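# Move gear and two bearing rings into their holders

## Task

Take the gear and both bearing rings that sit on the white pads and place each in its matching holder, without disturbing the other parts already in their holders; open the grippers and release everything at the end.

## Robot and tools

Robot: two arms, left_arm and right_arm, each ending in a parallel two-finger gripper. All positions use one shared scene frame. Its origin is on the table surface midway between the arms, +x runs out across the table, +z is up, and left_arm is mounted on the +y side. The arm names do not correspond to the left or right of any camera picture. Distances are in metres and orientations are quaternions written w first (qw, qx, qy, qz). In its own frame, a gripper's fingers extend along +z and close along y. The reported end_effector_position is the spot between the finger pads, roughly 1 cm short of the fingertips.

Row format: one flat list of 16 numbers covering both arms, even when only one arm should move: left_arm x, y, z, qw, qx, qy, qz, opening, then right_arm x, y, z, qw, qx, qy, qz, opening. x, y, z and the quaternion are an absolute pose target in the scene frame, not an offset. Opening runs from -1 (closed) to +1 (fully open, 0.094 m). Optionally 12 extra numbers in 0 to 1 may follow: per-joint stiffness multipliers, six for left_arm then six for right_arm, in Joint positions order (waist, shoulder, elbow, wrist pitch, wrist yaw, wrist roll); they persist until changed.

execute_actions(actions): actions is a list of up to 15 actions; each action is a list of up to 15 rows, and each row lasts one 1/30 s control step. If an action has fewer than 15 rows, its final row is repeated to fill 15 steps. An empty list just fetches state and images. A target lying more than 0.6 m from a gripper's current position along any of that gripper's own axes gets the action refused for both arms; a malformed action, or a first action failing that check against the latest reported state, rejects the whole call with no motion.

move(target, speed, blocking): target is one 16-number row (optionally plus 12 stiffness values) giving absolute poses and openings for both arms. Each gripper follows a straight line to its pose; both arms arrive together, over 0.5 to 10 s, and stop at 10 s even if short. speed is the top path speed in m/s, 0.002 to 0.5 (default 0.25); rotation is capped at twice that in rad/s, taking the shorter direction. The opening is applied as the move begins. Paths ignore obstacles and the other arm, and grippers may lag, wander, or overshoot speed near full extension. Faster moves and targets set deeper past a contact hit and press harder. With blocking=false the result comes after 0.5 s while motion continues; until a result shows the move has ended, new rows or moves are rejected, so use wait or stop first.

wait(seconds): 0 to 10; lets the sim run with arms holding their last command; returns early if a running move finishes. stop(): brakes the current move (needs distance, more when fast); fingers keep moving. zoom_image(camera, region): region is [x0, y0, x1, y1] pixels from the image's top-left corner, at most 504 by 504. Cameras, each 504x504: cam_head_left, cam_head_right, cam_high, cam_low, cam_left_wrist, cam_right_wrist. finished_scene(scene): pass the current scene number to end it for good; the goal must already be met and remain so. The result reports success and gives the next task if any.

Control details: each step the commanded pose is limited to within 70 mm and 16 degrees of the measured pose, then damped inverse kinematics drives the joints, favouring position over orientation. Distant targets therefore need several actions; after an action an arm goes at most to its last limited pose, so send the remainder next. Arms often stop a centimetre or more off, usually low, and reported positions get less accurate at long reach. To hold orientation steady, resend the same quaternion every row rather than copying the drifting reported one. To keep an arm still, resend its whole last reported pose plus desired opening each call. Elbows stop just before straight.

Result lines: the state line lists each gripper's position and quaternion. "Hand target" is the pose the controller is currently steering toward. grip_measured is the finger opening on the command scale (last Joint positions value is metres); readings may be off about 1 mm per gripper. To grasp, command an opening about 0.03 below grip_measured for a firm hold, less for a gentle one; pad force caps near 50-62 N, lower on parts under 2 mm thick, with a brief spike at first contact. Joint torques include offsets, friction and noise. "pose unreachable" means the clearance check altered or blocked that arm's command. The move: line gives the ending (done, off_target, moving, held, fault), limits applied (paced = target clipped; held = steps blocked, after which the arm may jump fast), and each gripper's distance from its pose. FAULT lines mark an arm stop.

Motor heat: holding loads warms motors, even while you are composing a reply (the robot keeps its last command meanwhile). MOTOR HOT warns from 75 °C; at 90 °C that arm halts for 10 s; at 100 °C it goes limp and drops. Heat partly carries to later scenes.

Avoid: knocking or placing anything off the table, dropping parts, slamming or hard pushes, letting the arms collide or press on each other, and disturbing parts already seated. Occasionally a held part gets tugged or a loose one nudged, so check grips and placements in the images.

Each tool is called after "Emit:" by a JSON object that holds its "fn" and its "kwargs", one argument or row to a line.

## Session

Emit:
{"fn": "execute_actions", "kwargs": {
  "actions": []
}}

Scene clock: 0.00 s.
left_arm: end_effector_position=(+0.4454, +0.1256, +0.2676) grip_measured=+1.000 end_effector_quat_wxyz=(+0.213, +0.745, +0.590, +0.228) | right_arm: end_effector_position=(+0.2236, -0.2701, +0.1786) grip_measured=+1.000 end_effector_quat_wxyz=(+0.197, -0.108, +0.925, -0.306)
Joint positions: left_arm=[-0.407  1.778  1.909 -1.083 -0.15   1.514  0.094] | right_arm=[ 0.276  1.148  0.973 -1.051  0.674 -0.067  0.094]
Joint velocities: left_arm=[ 0.002 -0.007 -0.007  0.022  0.007 -0.022  0.   ] | right_arm=[ 0.002 -0.037  0.007 -0.022 -0.007  0.022  0.   ]
Joint torques (N m, as the arm reports them, + toward a larger angle): no reading
Motor temperatures (°C, as the motors report them): left_arm=[27 37 35 25 26 26] | right_arm=[27 32 28 25 26 28]
Hand target (left_arm): +0.443, +0.125, +0.271; +0.217, +0.743, +0.591, +0.226
Hand target (right_arm): +0.223, -0.271, +0.181; +0.200, -0.105, +0.924, -0.308
Joint stiffness scale: left_arm=[1. 1. 1. 1. 1. 1.] | right_arm=[1. 1. 1. 1. 1. 1.]

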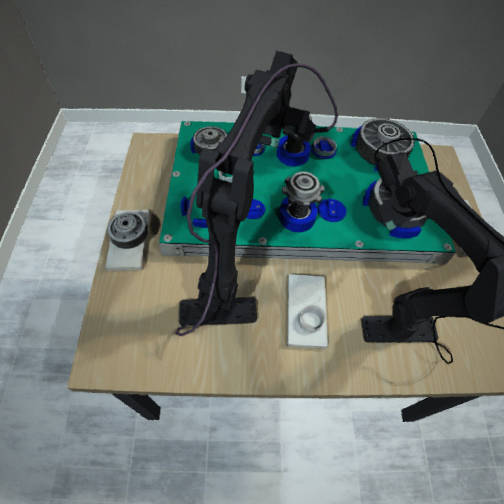

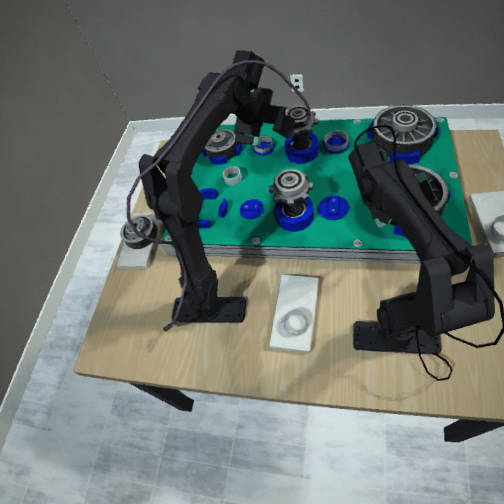

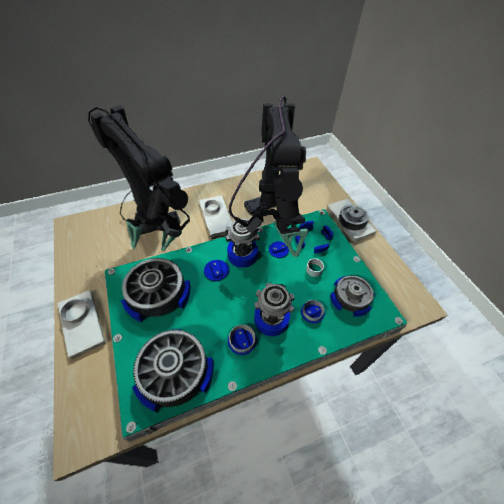

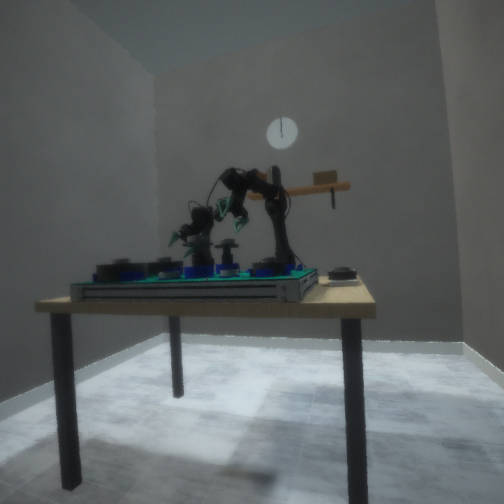

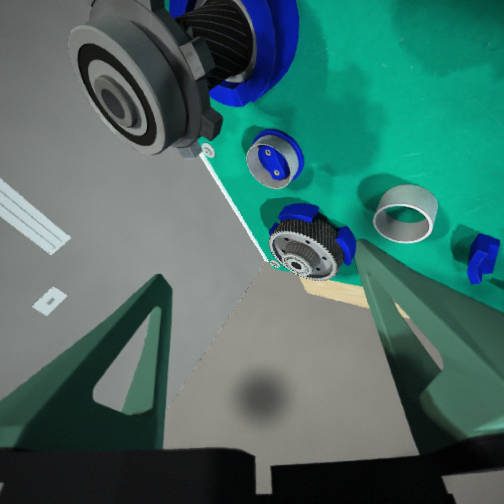

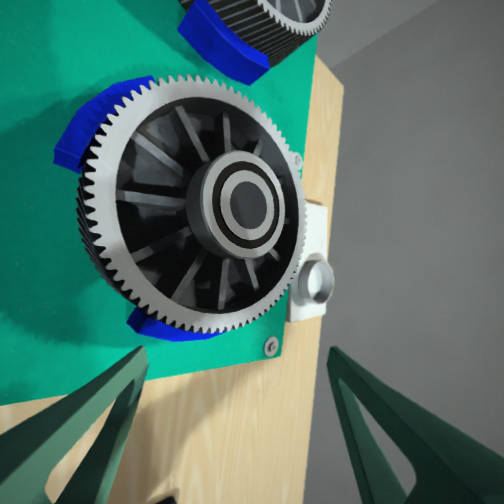

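Emit:
{"fn": "execute_actions", "kwargs": {
  "actions": []
}}

Scene clock: 10.30 s.
left_arm: end_effector_position=(+0.4454, +0.1256, +0.2676) grip_measured=+1.000 end_effector_quat_wxyz=(+0.213, +0.745, +0.590, +0.228) | right_arm: end_effector_position=(+0.2236, -0.2701, +0.1786) grip_measured=+1.000 end_effector_quat_wxyz=(+0.197, -0.108, +0.925, -0.306)
Joint positions: left_arm=[-0.407  1.778  1.909 -1.083 -0.15   1.514  0.094] | right_arm=[ 0.276  1.148  0.973 -1.051  0.674 -0.067  0.094]
Joint velocities: left_arm=[-0.022  0.007 -0.012 -0.051  0.051 -0.007  0.   ] | right_arm=[-0.002 -0.017 -0.002 -0.095 -0.037 -0.022  0.   ]
Joint torques (N m, as the arm reports them, + toward a larger angle): left_arm=[ 0.04 -8.77  8.64  1.23 -0.02 -0.03] | right_arm=[ 0.02 -3.35  7.53  1.02  0.39  0.03]
Motor temperatures (°C, as the motors report them): left_arm=[27 39 36 27 26 26] | right_arm=[27 32 29 25 26 28]
Hand target (left_arm): +0.443, +0.125, +0.271; +0.217, +0.743, +0.591, +0.226
Hand target (right_arm): +0.223, -0.271, +0.181; +0.200, -0.105, +0.924, -0.308
Joint stiffness scale: left_arm=[1. 1. 1. 1. 1. 1.] | right_arm=[1. 1. 1. 1. 1. 1.]

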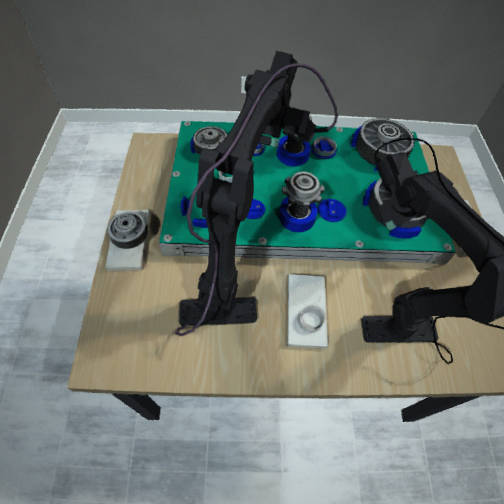

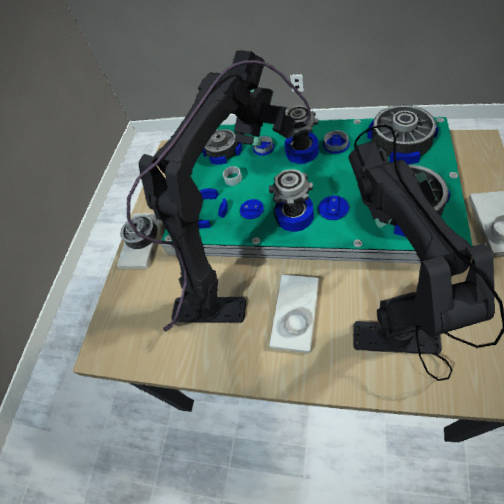

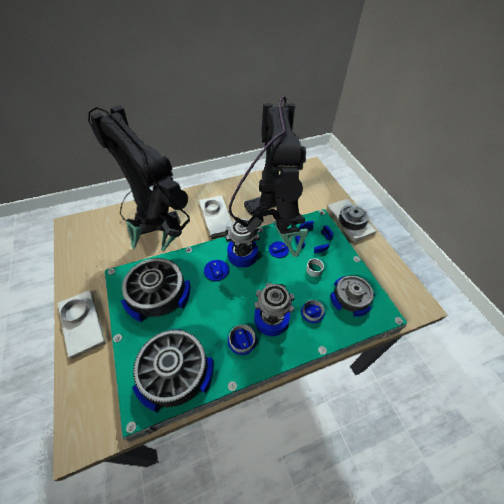

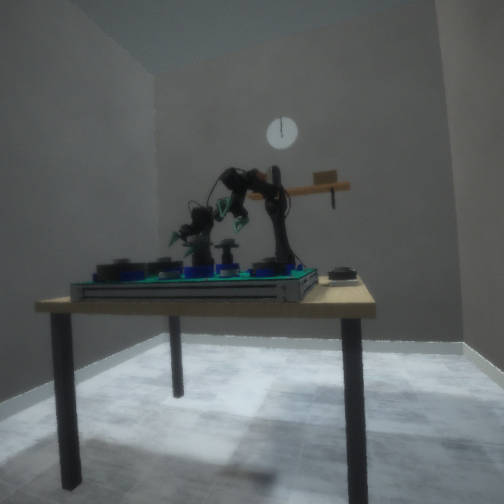

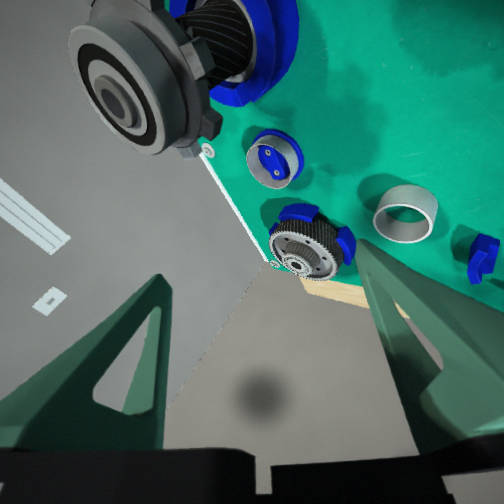

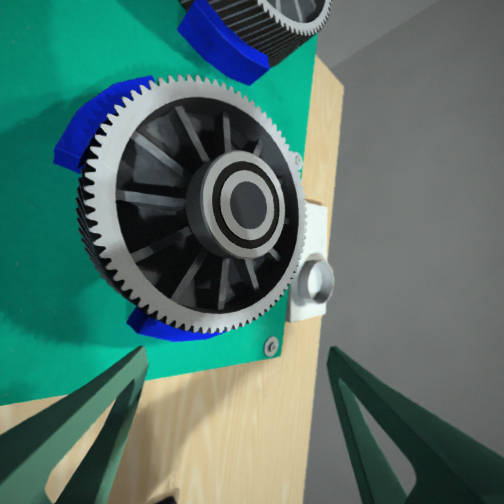

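Emit:
{"fn": "move", "kwargs": {
  "target": [0.25,0.49,0.17, 0,0,1,0, 1, 0.27,-0.49,0.16, 0,0,1,0, 1],
  "speed": 0.2
}}

Scene clock: 19.83 s.
left_arm: end_effector_position=(+0.2405, +0.4923, +0.1672) grip_measured=+1.000 end_effector_quat_wxyz=(-0.012, +0.010, +1.000, +0.011) | right_arm: end_effector_position=(+0.2691, -0.4846, +0.1614) grip_measured=+1.000 end_effector_quat_wxyz=(+0.009, +0.000, +1.000, +0.005)
Joint positions: left_arm=[ 0.721  1.829  1.755 -1.498 -0.032  0.812  0.094] | right_arm=[-0.724  2.072  2.071 -1.562 -0.019 -0.711  0.094]
Joint velocities: left_arm=[ 0.002  0.017 -0.012  0.007 -0.007  0.051  0.   ] | right_arm=[ 0.007 -0.007 -0.007 -0.051  0.007  0.037  0.   ]
Joint torques (N m, as the arm reports them, + toward a larger angle): left_arm=[ 0.35 -7.1   9.68  0.13  0.17 -0.01] | right_arm=[-0.5  -9.29  8.37  0.4  -0.11 -0.1 ]
Motor temperatures (°C, as the motors report them): left_arm=[27 40 37 27 26 26] | right_arm=[27 33 30 25 26 28]
Hand target (left_arm): +0.243, +0.493, +0.168; -0.007, +0.004, +1.000, +0.003
Hand target (right_arm): +0.268, -0.484, +0.165; +0.011, -0.001, +1.000, +0.011
Off the commanded pose (left_arm): 0.010 m, 2 deg.
Off the commanded pose (right_arm): 0.006 m, 1 deg.
Joint stiffness scale: left_arm=[1. 1. 1. 1. 1. 1.] | right_arm=[1. 1. 1. 1. 1. 1.]
joint sent to its limit (right arm) — the command would take joint 4 (wrist pitch) past its lower limit, so that joint was sent only as far as its limit.
move: done

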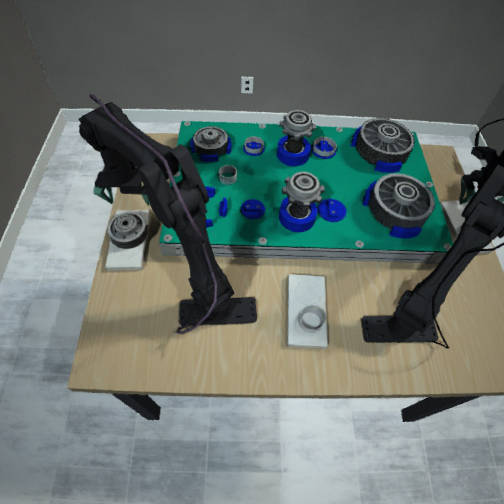

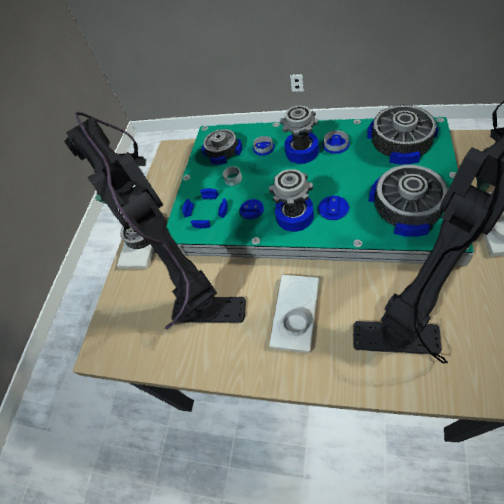

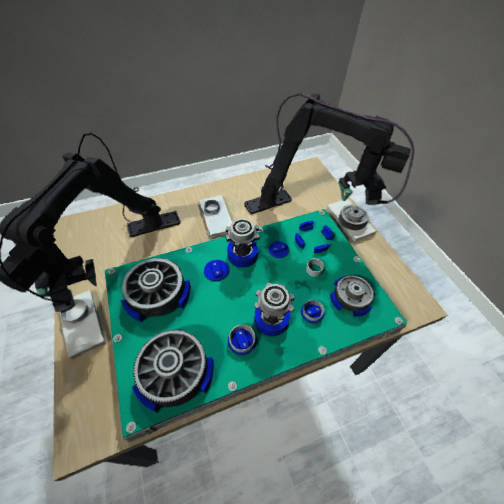

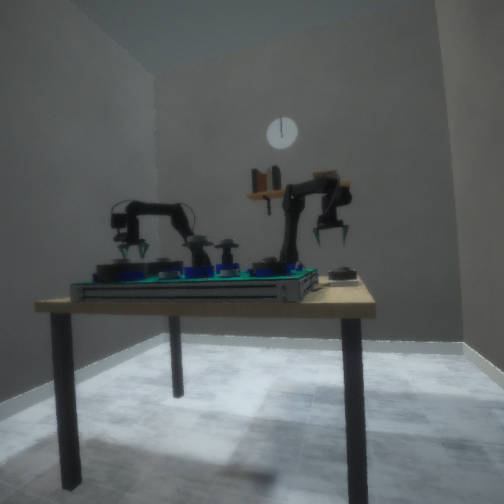

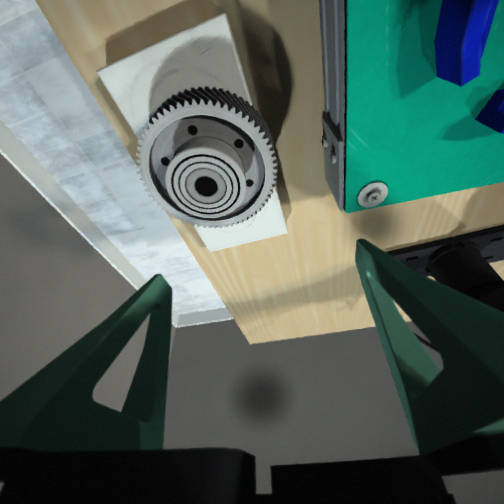

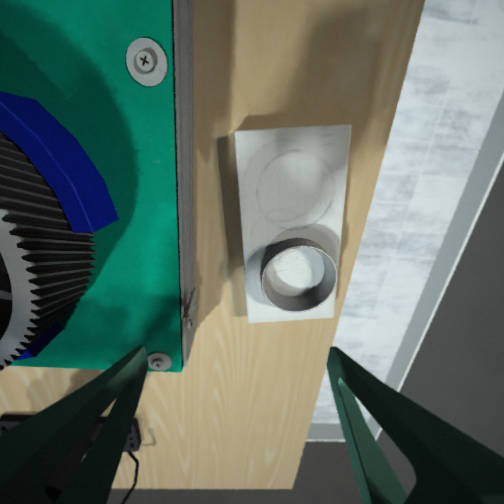

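Emit:
{"fn": "move", "kwargs": {
  "target": [0.237,0.531,0.12, 0,0,1,0, 1, 0.245,-0.539,0.10, 0,0,1,0, 1],
  "speed": 0.12
}}

Scene clock: 32.67 s.
left_arm: end_effector_position=(+0.2348, +0.5310, +0.1265) grip_measured=+1.000 end_effector_quat_wxyz=(-0.005, -0.001, +1.000, +0.010) | right_arm: end_effector_position=(+0.2452, -0.5358, +0.1050) grip_measured=+1.000 end_effector_quat_wxyz=(+0.002, +0.004, +1.000, +0.002)
Joint positions: left_arm=[ 0.813  1.908  1.695 -1.35  -0.02   0.883  0.094] | right_arm=[-0.85   2.133  1.938 -1.377 -0.006 -0.83   0.094]
Joint velocities: left_arm=[-0.002 -0.017 -0.017 -0.051  0.007 -0.095  0.   ] | right_arm=[-0.012  0.002 -0.002  0.037  0.037 -0.066  0.   ]
Joint torques (N m, as the arm reports them, + toward a larger angle): left_arm=[ 0.47 -8.06  6.59  0.37  0.2   0.1 ] | right_arm=[ -0.24 -10.16   5.61   0.69   0.05  -0.09]
Motor temperatures (°C, as the motors report them): left_arm=[27 40 38 26 26 26] | right_arm=[27 35 31 25 26 28]
Hand target (left_arm): +0.236, +0.531, +0.120; -0.001, -0.000, +1.000, -0.000
Hand target (right_arm): +0.245, -0.538, +0.100; +0.001, +0.000, +1.000, +0.001
Off the commanded pose (left_arm): 0.007 m, 1 deg.
Off the commanded pose (right_arm): 0.006 m, 1 deg.
Joint stiffness scale: left_arm=[1. 1. 1. 1. 1. 1.] | right_arm=[1. 1. 1. 1. 1. 1.]
move: done

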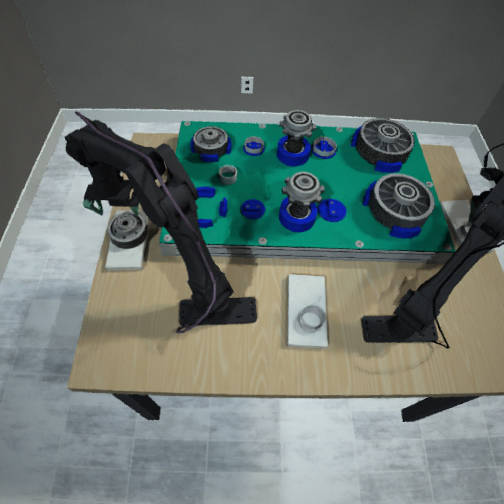

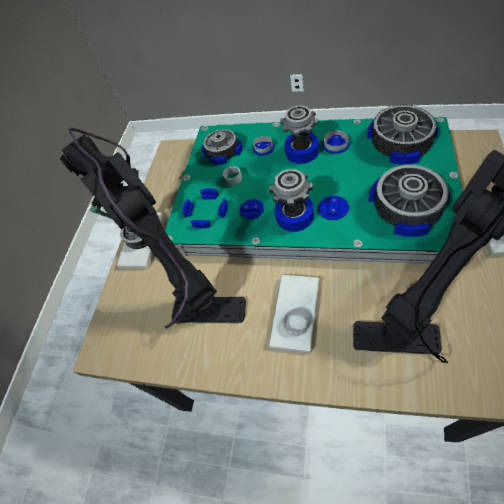

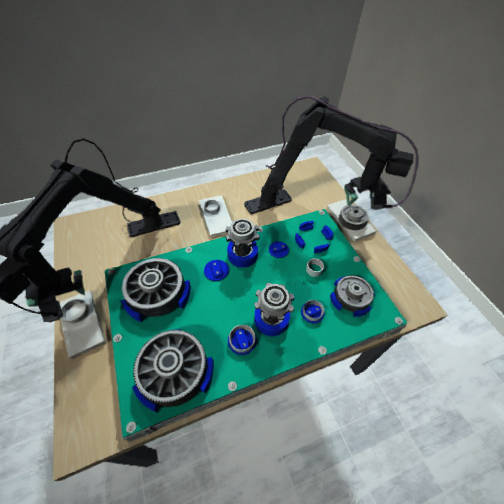

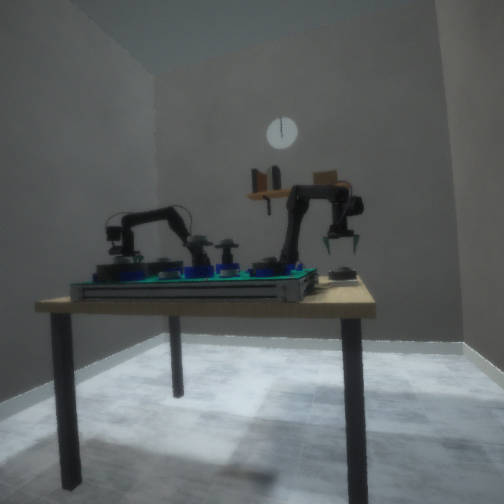

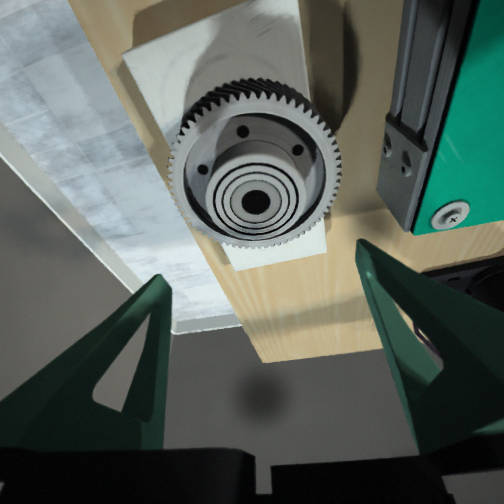

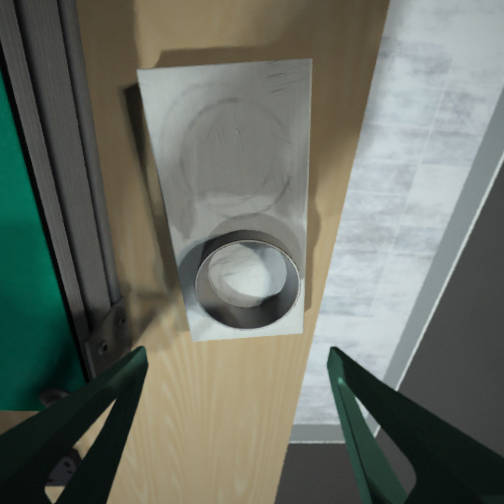

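Emit:
{"fn": "zoom_image", "kwargs": {
  "camera": "cam_right_wrist",
  "region": [130, 200, 350, 380]
}}

Region (130, 200, 350, 380) of cam_right_wrist's 504x504 image, scaled by 2.291, with more detail than that image has; it fills the top 412 rows of this view, and the rest is white.

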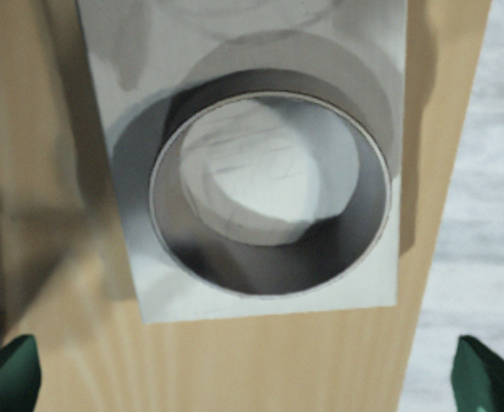

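Emit:
{"fn": "move", "kwargs": {
  "target": [0.236,0.5315,0.056, 0,0,1,0, 1, 0.241,-0.544,0.055, 0,0,1,0, 1],
  "speed": 0.06
}}

Scene clock: 44.57 s.
left_arm: end_effector_position=(+0.2367, +0.5327, +0.0653) grip_measured=+1.000 end_effector_quat_wxyz=(-0.001, +0.000, +1.000, +0.012) | right_arm: end_effector_position=(+0.2440, -0.5409, +0.0622) grip_measured=+1.000 end_effector_quat_wxyz=(+0.003, +0.000, +1.000, -0.000)
Joint positions: left_arm=[ 0.813  1.931  1.483 -1.106 -0.018  0.885  0.094] | right_arm=[-0.86   2.146  1.789 -1.209 -0.005 -0.847  0.094]
Joint velocities: left_arm=[-0.007  0.002 -0.002  0.022 -0.022 -0.066  0.   ] | right_arm=[ 0.007 -0.002 -0.007 -0.007 -0.007 -0.007  0.   ]
Joint torques (N m, as the arm reports them, + toward a larger angle): left_arm=[ 0.61 -7.81  6.13  0.43  0.19  0.13] | right_arm=[ -0.74 -10.01   5.54   0.7    0.07  -0.1 ]
Motor temperatures (°C, as the motors report them): left_arm=[27 40 37 26 26 26] | right_arm=[27 36 30 25 26 28]
Hand target (left_arm): +0.236, +0.531, +0.056; -0.000, -0.000, +1.000, +0.000
Hand target (right_arm): +0.241, -0.544, +0.055; +0.000, +0.000, +1.000, +0.000
Off the commanded pose (left_arm): 0.009 m, 1 deg.
Off the commanded pose (right_arm): 0.008 m, 0 deg.
Joint stiffness scale: left_arm=[1. 1. 1. 1. 1. 1.] | right_arm=[1. 1. 1. 1. 1. 1.]
move: done

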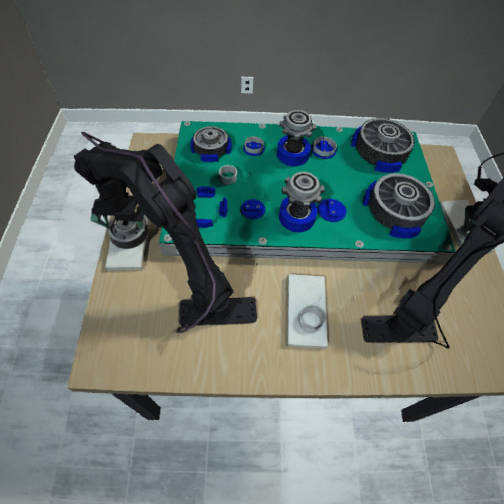

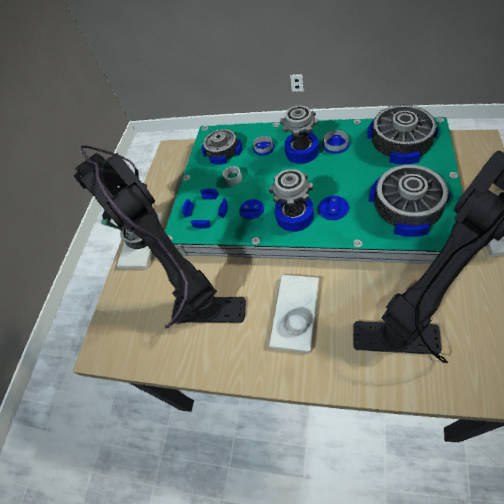

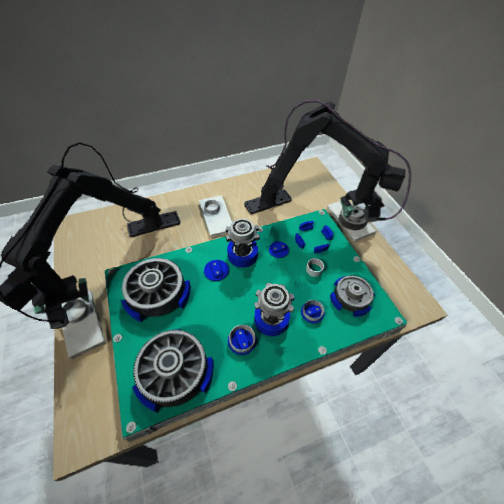

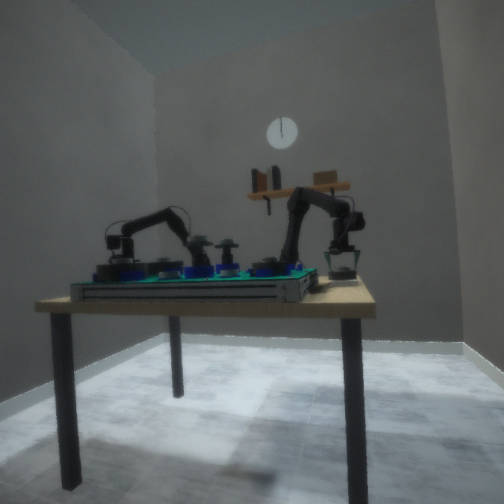

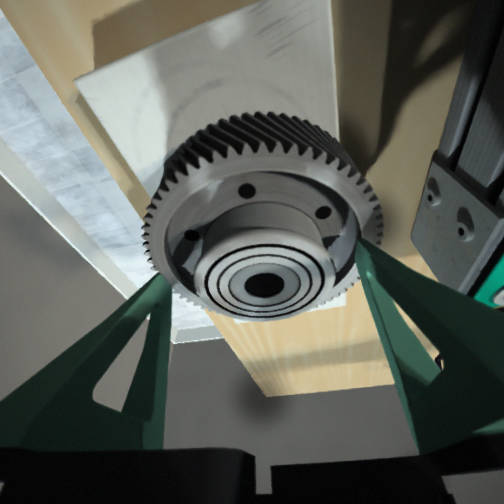

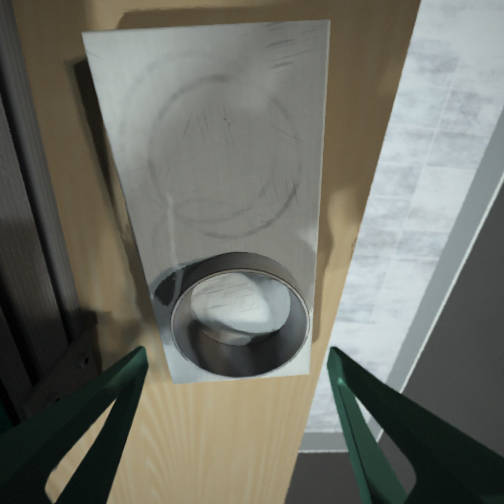

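Emit:
{"fn": "zoom_image", "kwargs": {
  "camera": "cam_right_wrist",
  "region": [120, 230, 360, 410]
}}

Region (120, 230, 360, 410) of cam_right_wrist's 504x504 image, scaled by 2.100, with more detail than that image has; it fills the top 378 rows of this view, and the rest is white.

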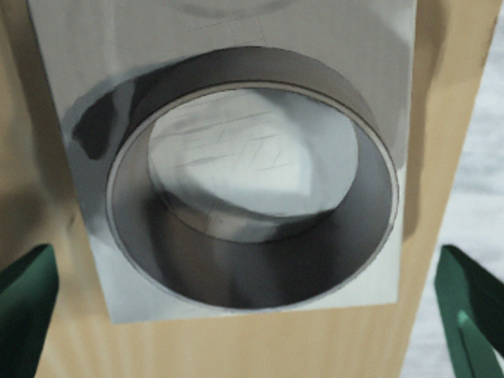

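Emit:
{"fn": "execute_actions", "kwargs": {
  "actions": [
    [[0.236,0.531,0.062,0,0,1,0,0.45, 0.244,-0.544,0.056,0,0,1,0,1],[0.236,0.531,0.062,0,0,1,0,0.45, 0.246,-0.544,0.056,0,0,1,0,1],[0.236,0.531,0.062,0,0,1,0,0.45, 0.248,-0.544,0.056,0,0,1,0,1],[0.236,0.531,0.062,0,0,1,0,0.45, 0.250,-0.544,0.056,0,0,1,0,1],[0.236,0.531,0.062,0,0,1,0,0.45, 0.252,-0.544,0.056,0,0,1,0,1],[0.236,0.531,0.062,0,0,1,0,0.45, 0.253,-0.544,0.056,0,0,1,0,1]],
    [[0.236,0.531,0.061,0,0,1,0,0.45, 0.253,-0.544,0.054,0,0,1,0,1],[0.236,0.531,0.060,0,0,1,0,0.45, 0.253,-0.544,0.052,0,0,1,0,1],[0.236,0.531,0.059,0,0,1,0,0.45, 0.253,-0.544,0.050,0,0,1,0,1],[0.236,0.531,0.058,0,0,1,0,0.45, 0.253,-0.544,0.048,0,0,1,0,1],[0.236,0.531,0.057,0,0,1,0,0.45, 0.253,-0.544,0.046,0,0,1,0,1],[0.236,0.531,0.056,0,0,1,0,0.45, 0.253,-0.544,0.044,0,0,1,0,1],[0.236,0.531,0.055,0,0,1,0,0.45, 0.253,-0.544,0.042,0,0,1,0,1],[0.236,0.531,0.054,0,0,1,0,0.45, 0.253,-0.544,0.040,0,0,1,0,1],[0.236,0.531,0.053,0,0,1,0,0.45, 0.253,-0.544,0.038,0,0,1,0,1],[0.236,0.531,0.052,0,0,1,0,0.45, 0.253,-0.544,0.036,0,0,1,0,1],[0.236,0.531,0.052,0,0,1,0,0.45, 0.253,-0.544,0.034,0,0,1,0,1],[0.236,0.531,0.052,0,0,1,0,0.45, 0.253,-0.544,0.032,0,0,1,0,1],[0.236,0.531,0.052,0,0,1,0,0.45, 0.253,-0.544,0.030,0,0,1,0,1],[0.236,0.531,0.052,0,0,1,0,0.45, 0.253,-0.544,0.029,0,0,1,0,1],[0.236,0.531,0.052,0,0,1,0,0.45, 0.253,-0.544,0.028,0,0,1,0,1]],
    [[0.236,0.531,0.052,0,0,1,0,0.45, 0.253,-0.544,0.028,0,0,1,0,1]]
  ]
}}

Scene clock: 77.20 s.
left_arm: end_effector_position=(+0.2368, +0.5324, +0.0617) grip_measured=+0.453 end_effector_quat_wxyz=(-0.000, +0.000, +1.000, +0.013) | right_arm: end_effector_position=(+0.2512, -0.5461, +0.0340) grip_measured=+1.000 end_effector_quat_wxyz=(+0.002, -0.000, +1.000, +0.000)
Joint positions: left_arm=[ 0.813  1.931  1.468 -1.089 -0.016  0.885  0.068] | right_arm=[-0.855  2.203  1.767 -1.132 -0.004 -0.844  0.094]
Joint velocities: left_arm=[ 0.017 -0.017 -0.012 -0.022 -0.051 -0.051  0.001] | right_arm=[-0.002  0.002 -0.027 -0.051  0.007  0.022  0.   ]
Joint torques (N m, as the arm reports them, + toward a larger angle): left_arm=[ 0.58 -7.64  6.32  0.43  0.16  0.08] | right_arm=[  0.73 -10.38   5.59   0.71   0.07   0.09]
Motor temperatures (°C, as the motors report them): left_arm=[27 40 36 26 26 26] | right_arm=[27 37 30 25 26 28]
Hand target (left_arm): +0.236, +0.531, +0.052; -0.000, -0.000, +1.000, +0.000
Hand target (right_arm): +0.253, -0.544, +0.028; +0.000, -0.000, +1.000, -0.000
Off the commanded pose (left_arm): 0.010 m, 1 deg.
Off the commanded pose (right_arm): 0.007 m, 0 deg.
Joint stiffness scale: left_arm=[1. 1. 1. 1. 1. 1.] | right_arm=[1. 1. 1. 1. 1. 1.]

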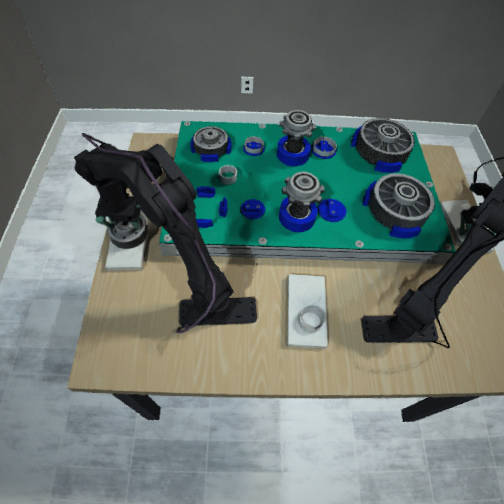

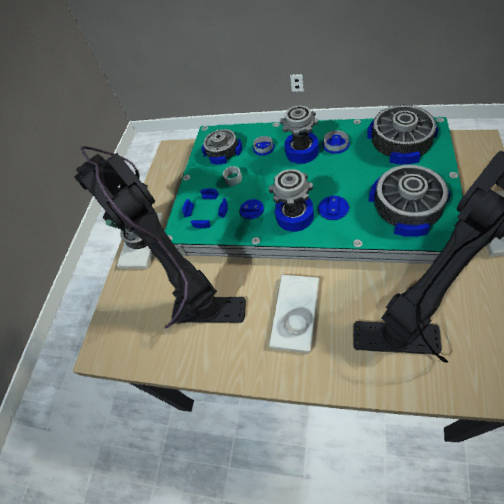

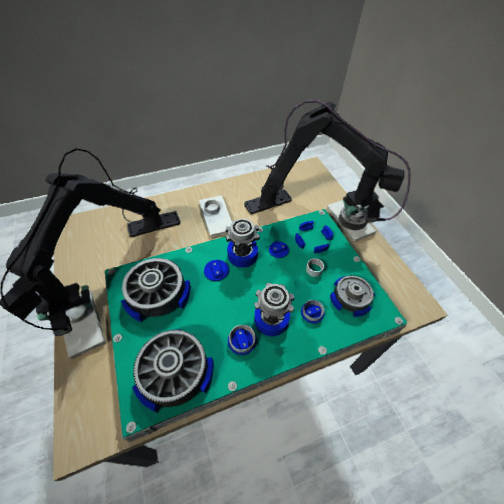

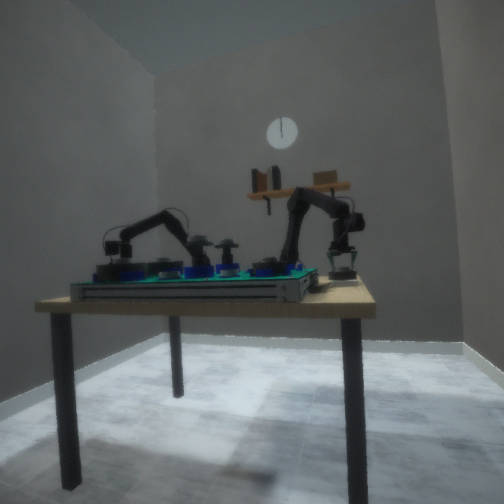

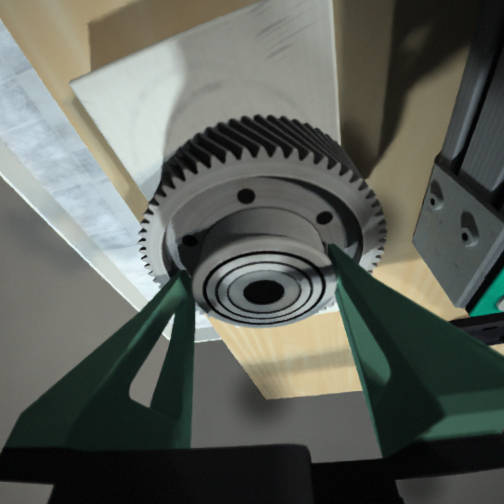

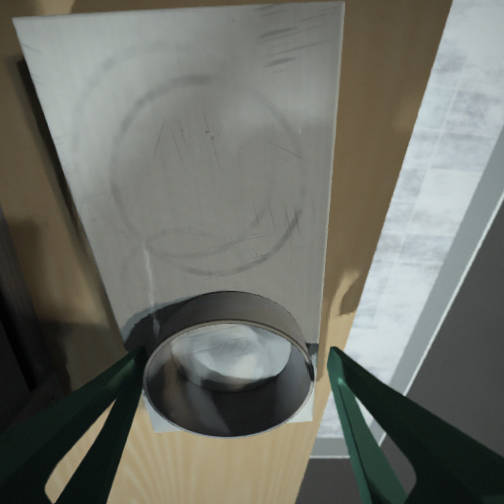

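Emit:
{"fn": "execute_actions", "kwargs": {
  "actions": [
    [[0.236,0.531,0.051,0,0,1,0,0.45, 0.253,-0.543,0.028,0,0,1,0,1],[0.236,0.531,0.050,0,0,1,0,0.45, 0.253,-0.542,0.028,0,0,1,0,1],[0.236,0.531,0.049,0,0,1,0,0.45, 0.253,-0.541,0.028,0,0,1,0,1],[0.236,0.531,0.048,0,0,1,0,0.45, 0.253,-0.540,0.028,0,0,1,0,1],[0.236,0.531,0.047,0,0,1,0,0.45, 0.253,-0.539,0.028,0,0,1,0,1],[0.236,0.531,0.047,0,0,1,0,0.45, 0.253,-0.539,0.028,0,0,1,0,1]],
    [[0.236,0.531,0.047,0,0,1,0,0.45, 0.253,-0.539,0.028,0,0,1,0,0.75]],
    [[0.236,0.531,0.047,0,0,1,0,0.30, 0.253,-0.539,0.028,0,0,1,0,0.62]],
    [[0.236,0.531,0.047,0,0,1,0,0.19, 0.253,-0.539,0.028,0,0,1,0,0.535]],
    [[0.236,0.531,0.047,0,0,1,0,0.19, 0.253,-0.539,0.028,0,0,1,0,0.535]]
  ]
}}

Scene clock: 86.73 s.
left_arm: end_effector_position=(+0.2367, +0.5295, +0.0588) grip_measured=+0.220 end_effector_quat_wxyz=(+0.002, +0.001, +1.000, +0.007) | right_arm: end_effector_position=(+0.2527, -0.5428, +0.0331) grip_measured=+0.569 end_effector_quat_wxyz=(+0.002, -0.000, +1.000, +0.000)
Joint positions: left_arm=[ 0.813  1.931  1.457 -1.084 -0.006  0.887  0.057] | right_arm=[-0.847  2.198  1.755 -1.125 -0.003 -0.835  0.074]
Joint velocities: left_arm=[ 0.007  0.007 -0.007  0.081 -0.081 -0.022 -0.   ] | right_arm=[-0.002 -0.027 -0.002  0.022  0.007 -0.051 -0.   ]
Joint torques (N m, as the arm reports them, + toward a larger angle): left_arm=[ 0.49 -7.36  6.08  0.5   0.08  0.1 ] | right_arm=[  0.71 -11.     4.69   0.72   0.05   0.09]
Motor temperatures (°C, as the motors report them): left_arm=[27 40 36 26 26 26] | right_arm=[27 38 30 25 26 28]
Hand target (left_arm): +0.236, +0.531, +0.047; -0.000, +0.000, +1.000, -0.000
Hand target (right_arm): +0.253, -0.539, +0.028; -0.000, -0.000, +1.000, +0.000
Off the commanded pose (left_arm): 0.012 m, 1 deg.
Off the commanded pose (right_arm): 0.006 m, 0 deg.
Joint stiffness scale: left_arm=[1. 1. 1. 1. 1. 1.] | right_arm=[1. 1. 1. 1. 1. 1.]

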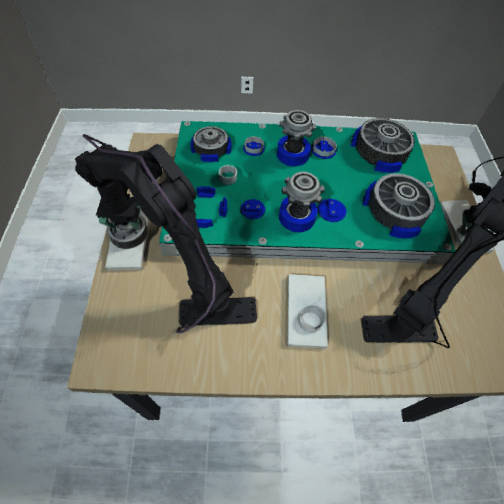

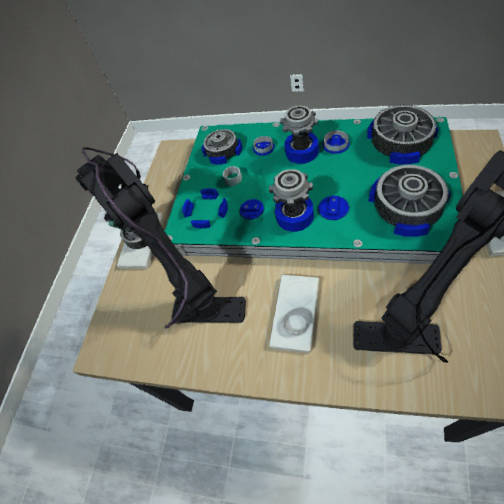

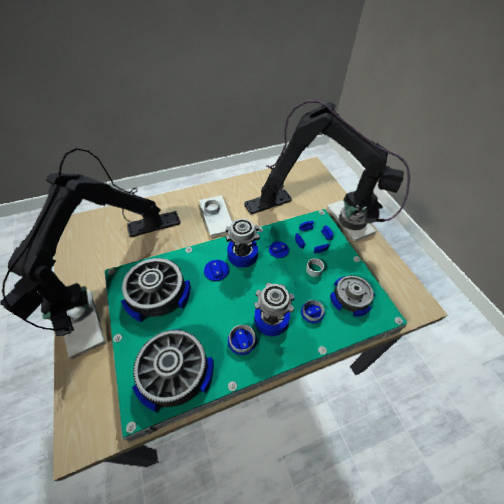

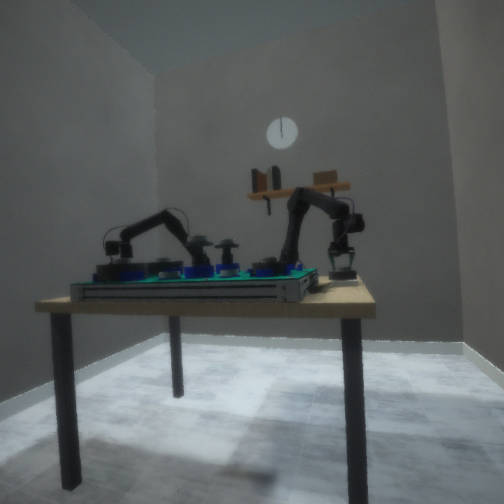

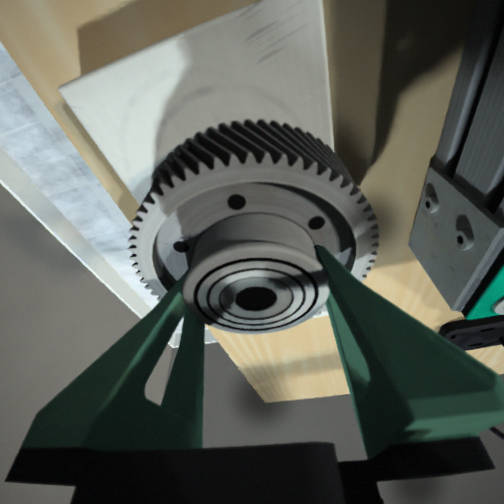

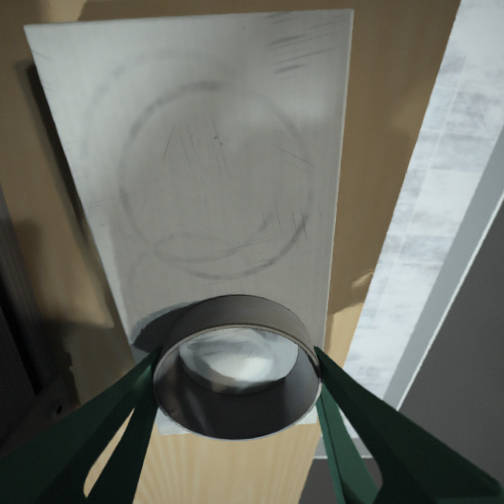

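Emit:
{"fn": "move", "kwargs": {
  "target": [0.237,0.530,0.168, 0,0,1,0, 0.187, 0.253,-0.541,0.162, 0,0,1,0, 0.535],
  "speed": 0.08
}}

Scene clock: 100.57 s.
left_arm: end_effector_position=(+0.2347, +0.5301, +0.1273) grip_measured=+0.220 end_effector_quat_wxyz=(-0.031, +0.001, +0.999, -0.024) | right_arm: end_effector_position=(+0.2532, -0.5433, +0.1460) grip_measured=+0.569 end_effector_quat_wxyz=(+0.006, -0.000, +1.000, -0.005)
Joint positions: left_arm=[ 0.813  1.993  1.814 -1.469 -0.017  0.887  0.057] | right_arm=[-0.847  2.198  2.206 -1.564 -0.003 -0.835  0.074]
Joint velocities: left_arm=[-0.017 -0.012  0.012  0.007 -0.022  0.022  0.   ] | right_arm=[-0.002 -0.002  0.012 -0.022  0.022 -0.007 -0.001]
Joint torques (N m, as the arm reports them, + toward a larger angle): left_arm=[  0.25 -14.32  14.18  -0.38   0.18   0.08] | right_arm=[  0.43 -12.19   8.44   0.42   0.05   0.05]
Motor temperatures (°C, as the motors report them): left_arm=[27 41 37 26 26 26] | right_arm=[27 39 30 25 26 28]
Hand target (left_arm): +0.236, +0.529, +0.166; +0.000, +0.000, +1.000, +0.001
Hand target (right_arm): +0.253, -0.541, +0.161; +0.014, -0.000, +1.000, -0.015
Off the commanded pose (left_arm): 0.041 m, 5 deg.
Off the commanded pose (right_arm): 0.016 m, 1 deg.
Joint stiffness scale: left_arm=[1. 1. 1. 1. 1. 1.] | right_arm=[1. 1. 1. 1. 1. 1.]
joint sent to its limit (right arm) — the command would take joint 4 (wrist pitch) past its lower limit, so that joint was sent only as far as its limit.
move: off_target (left_arm, right_arm)

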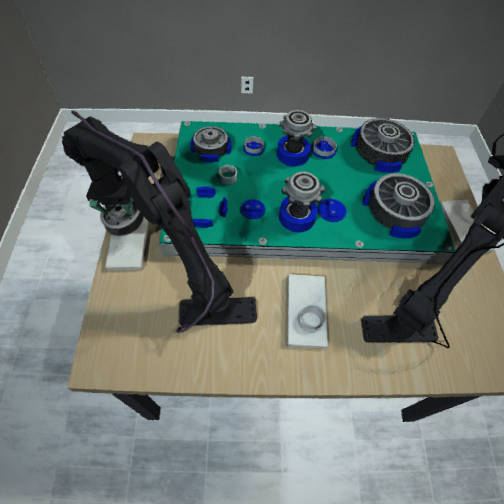

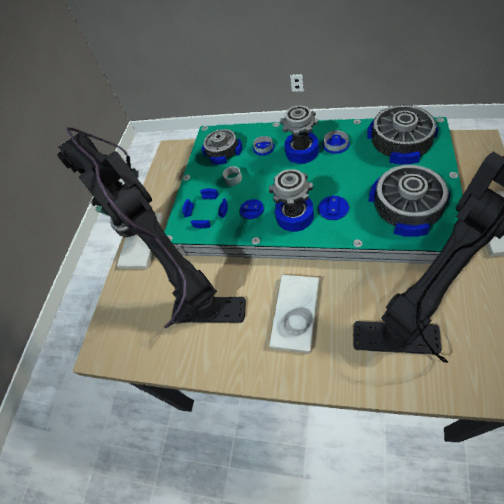

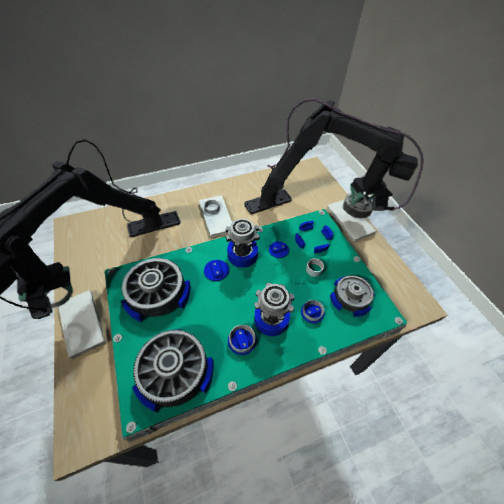

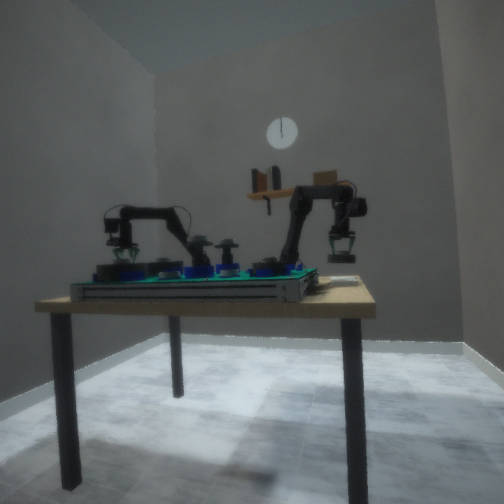

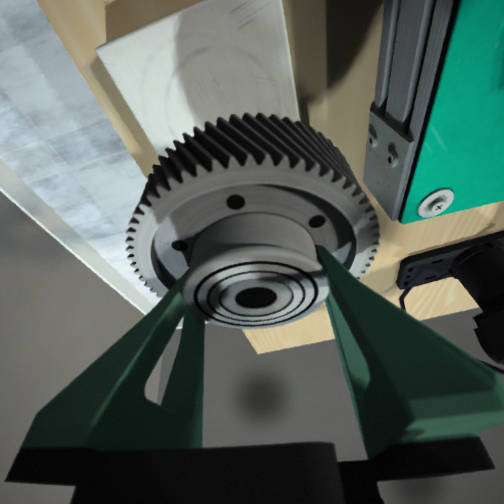

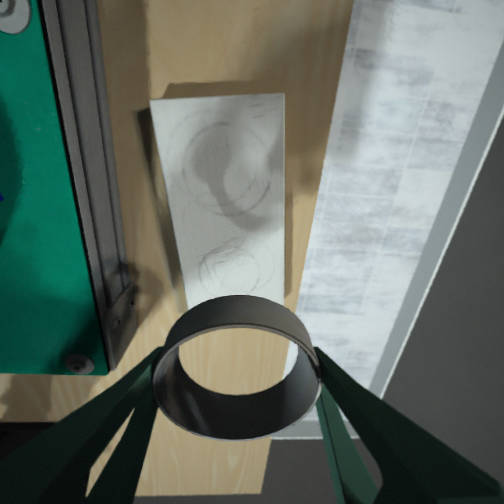

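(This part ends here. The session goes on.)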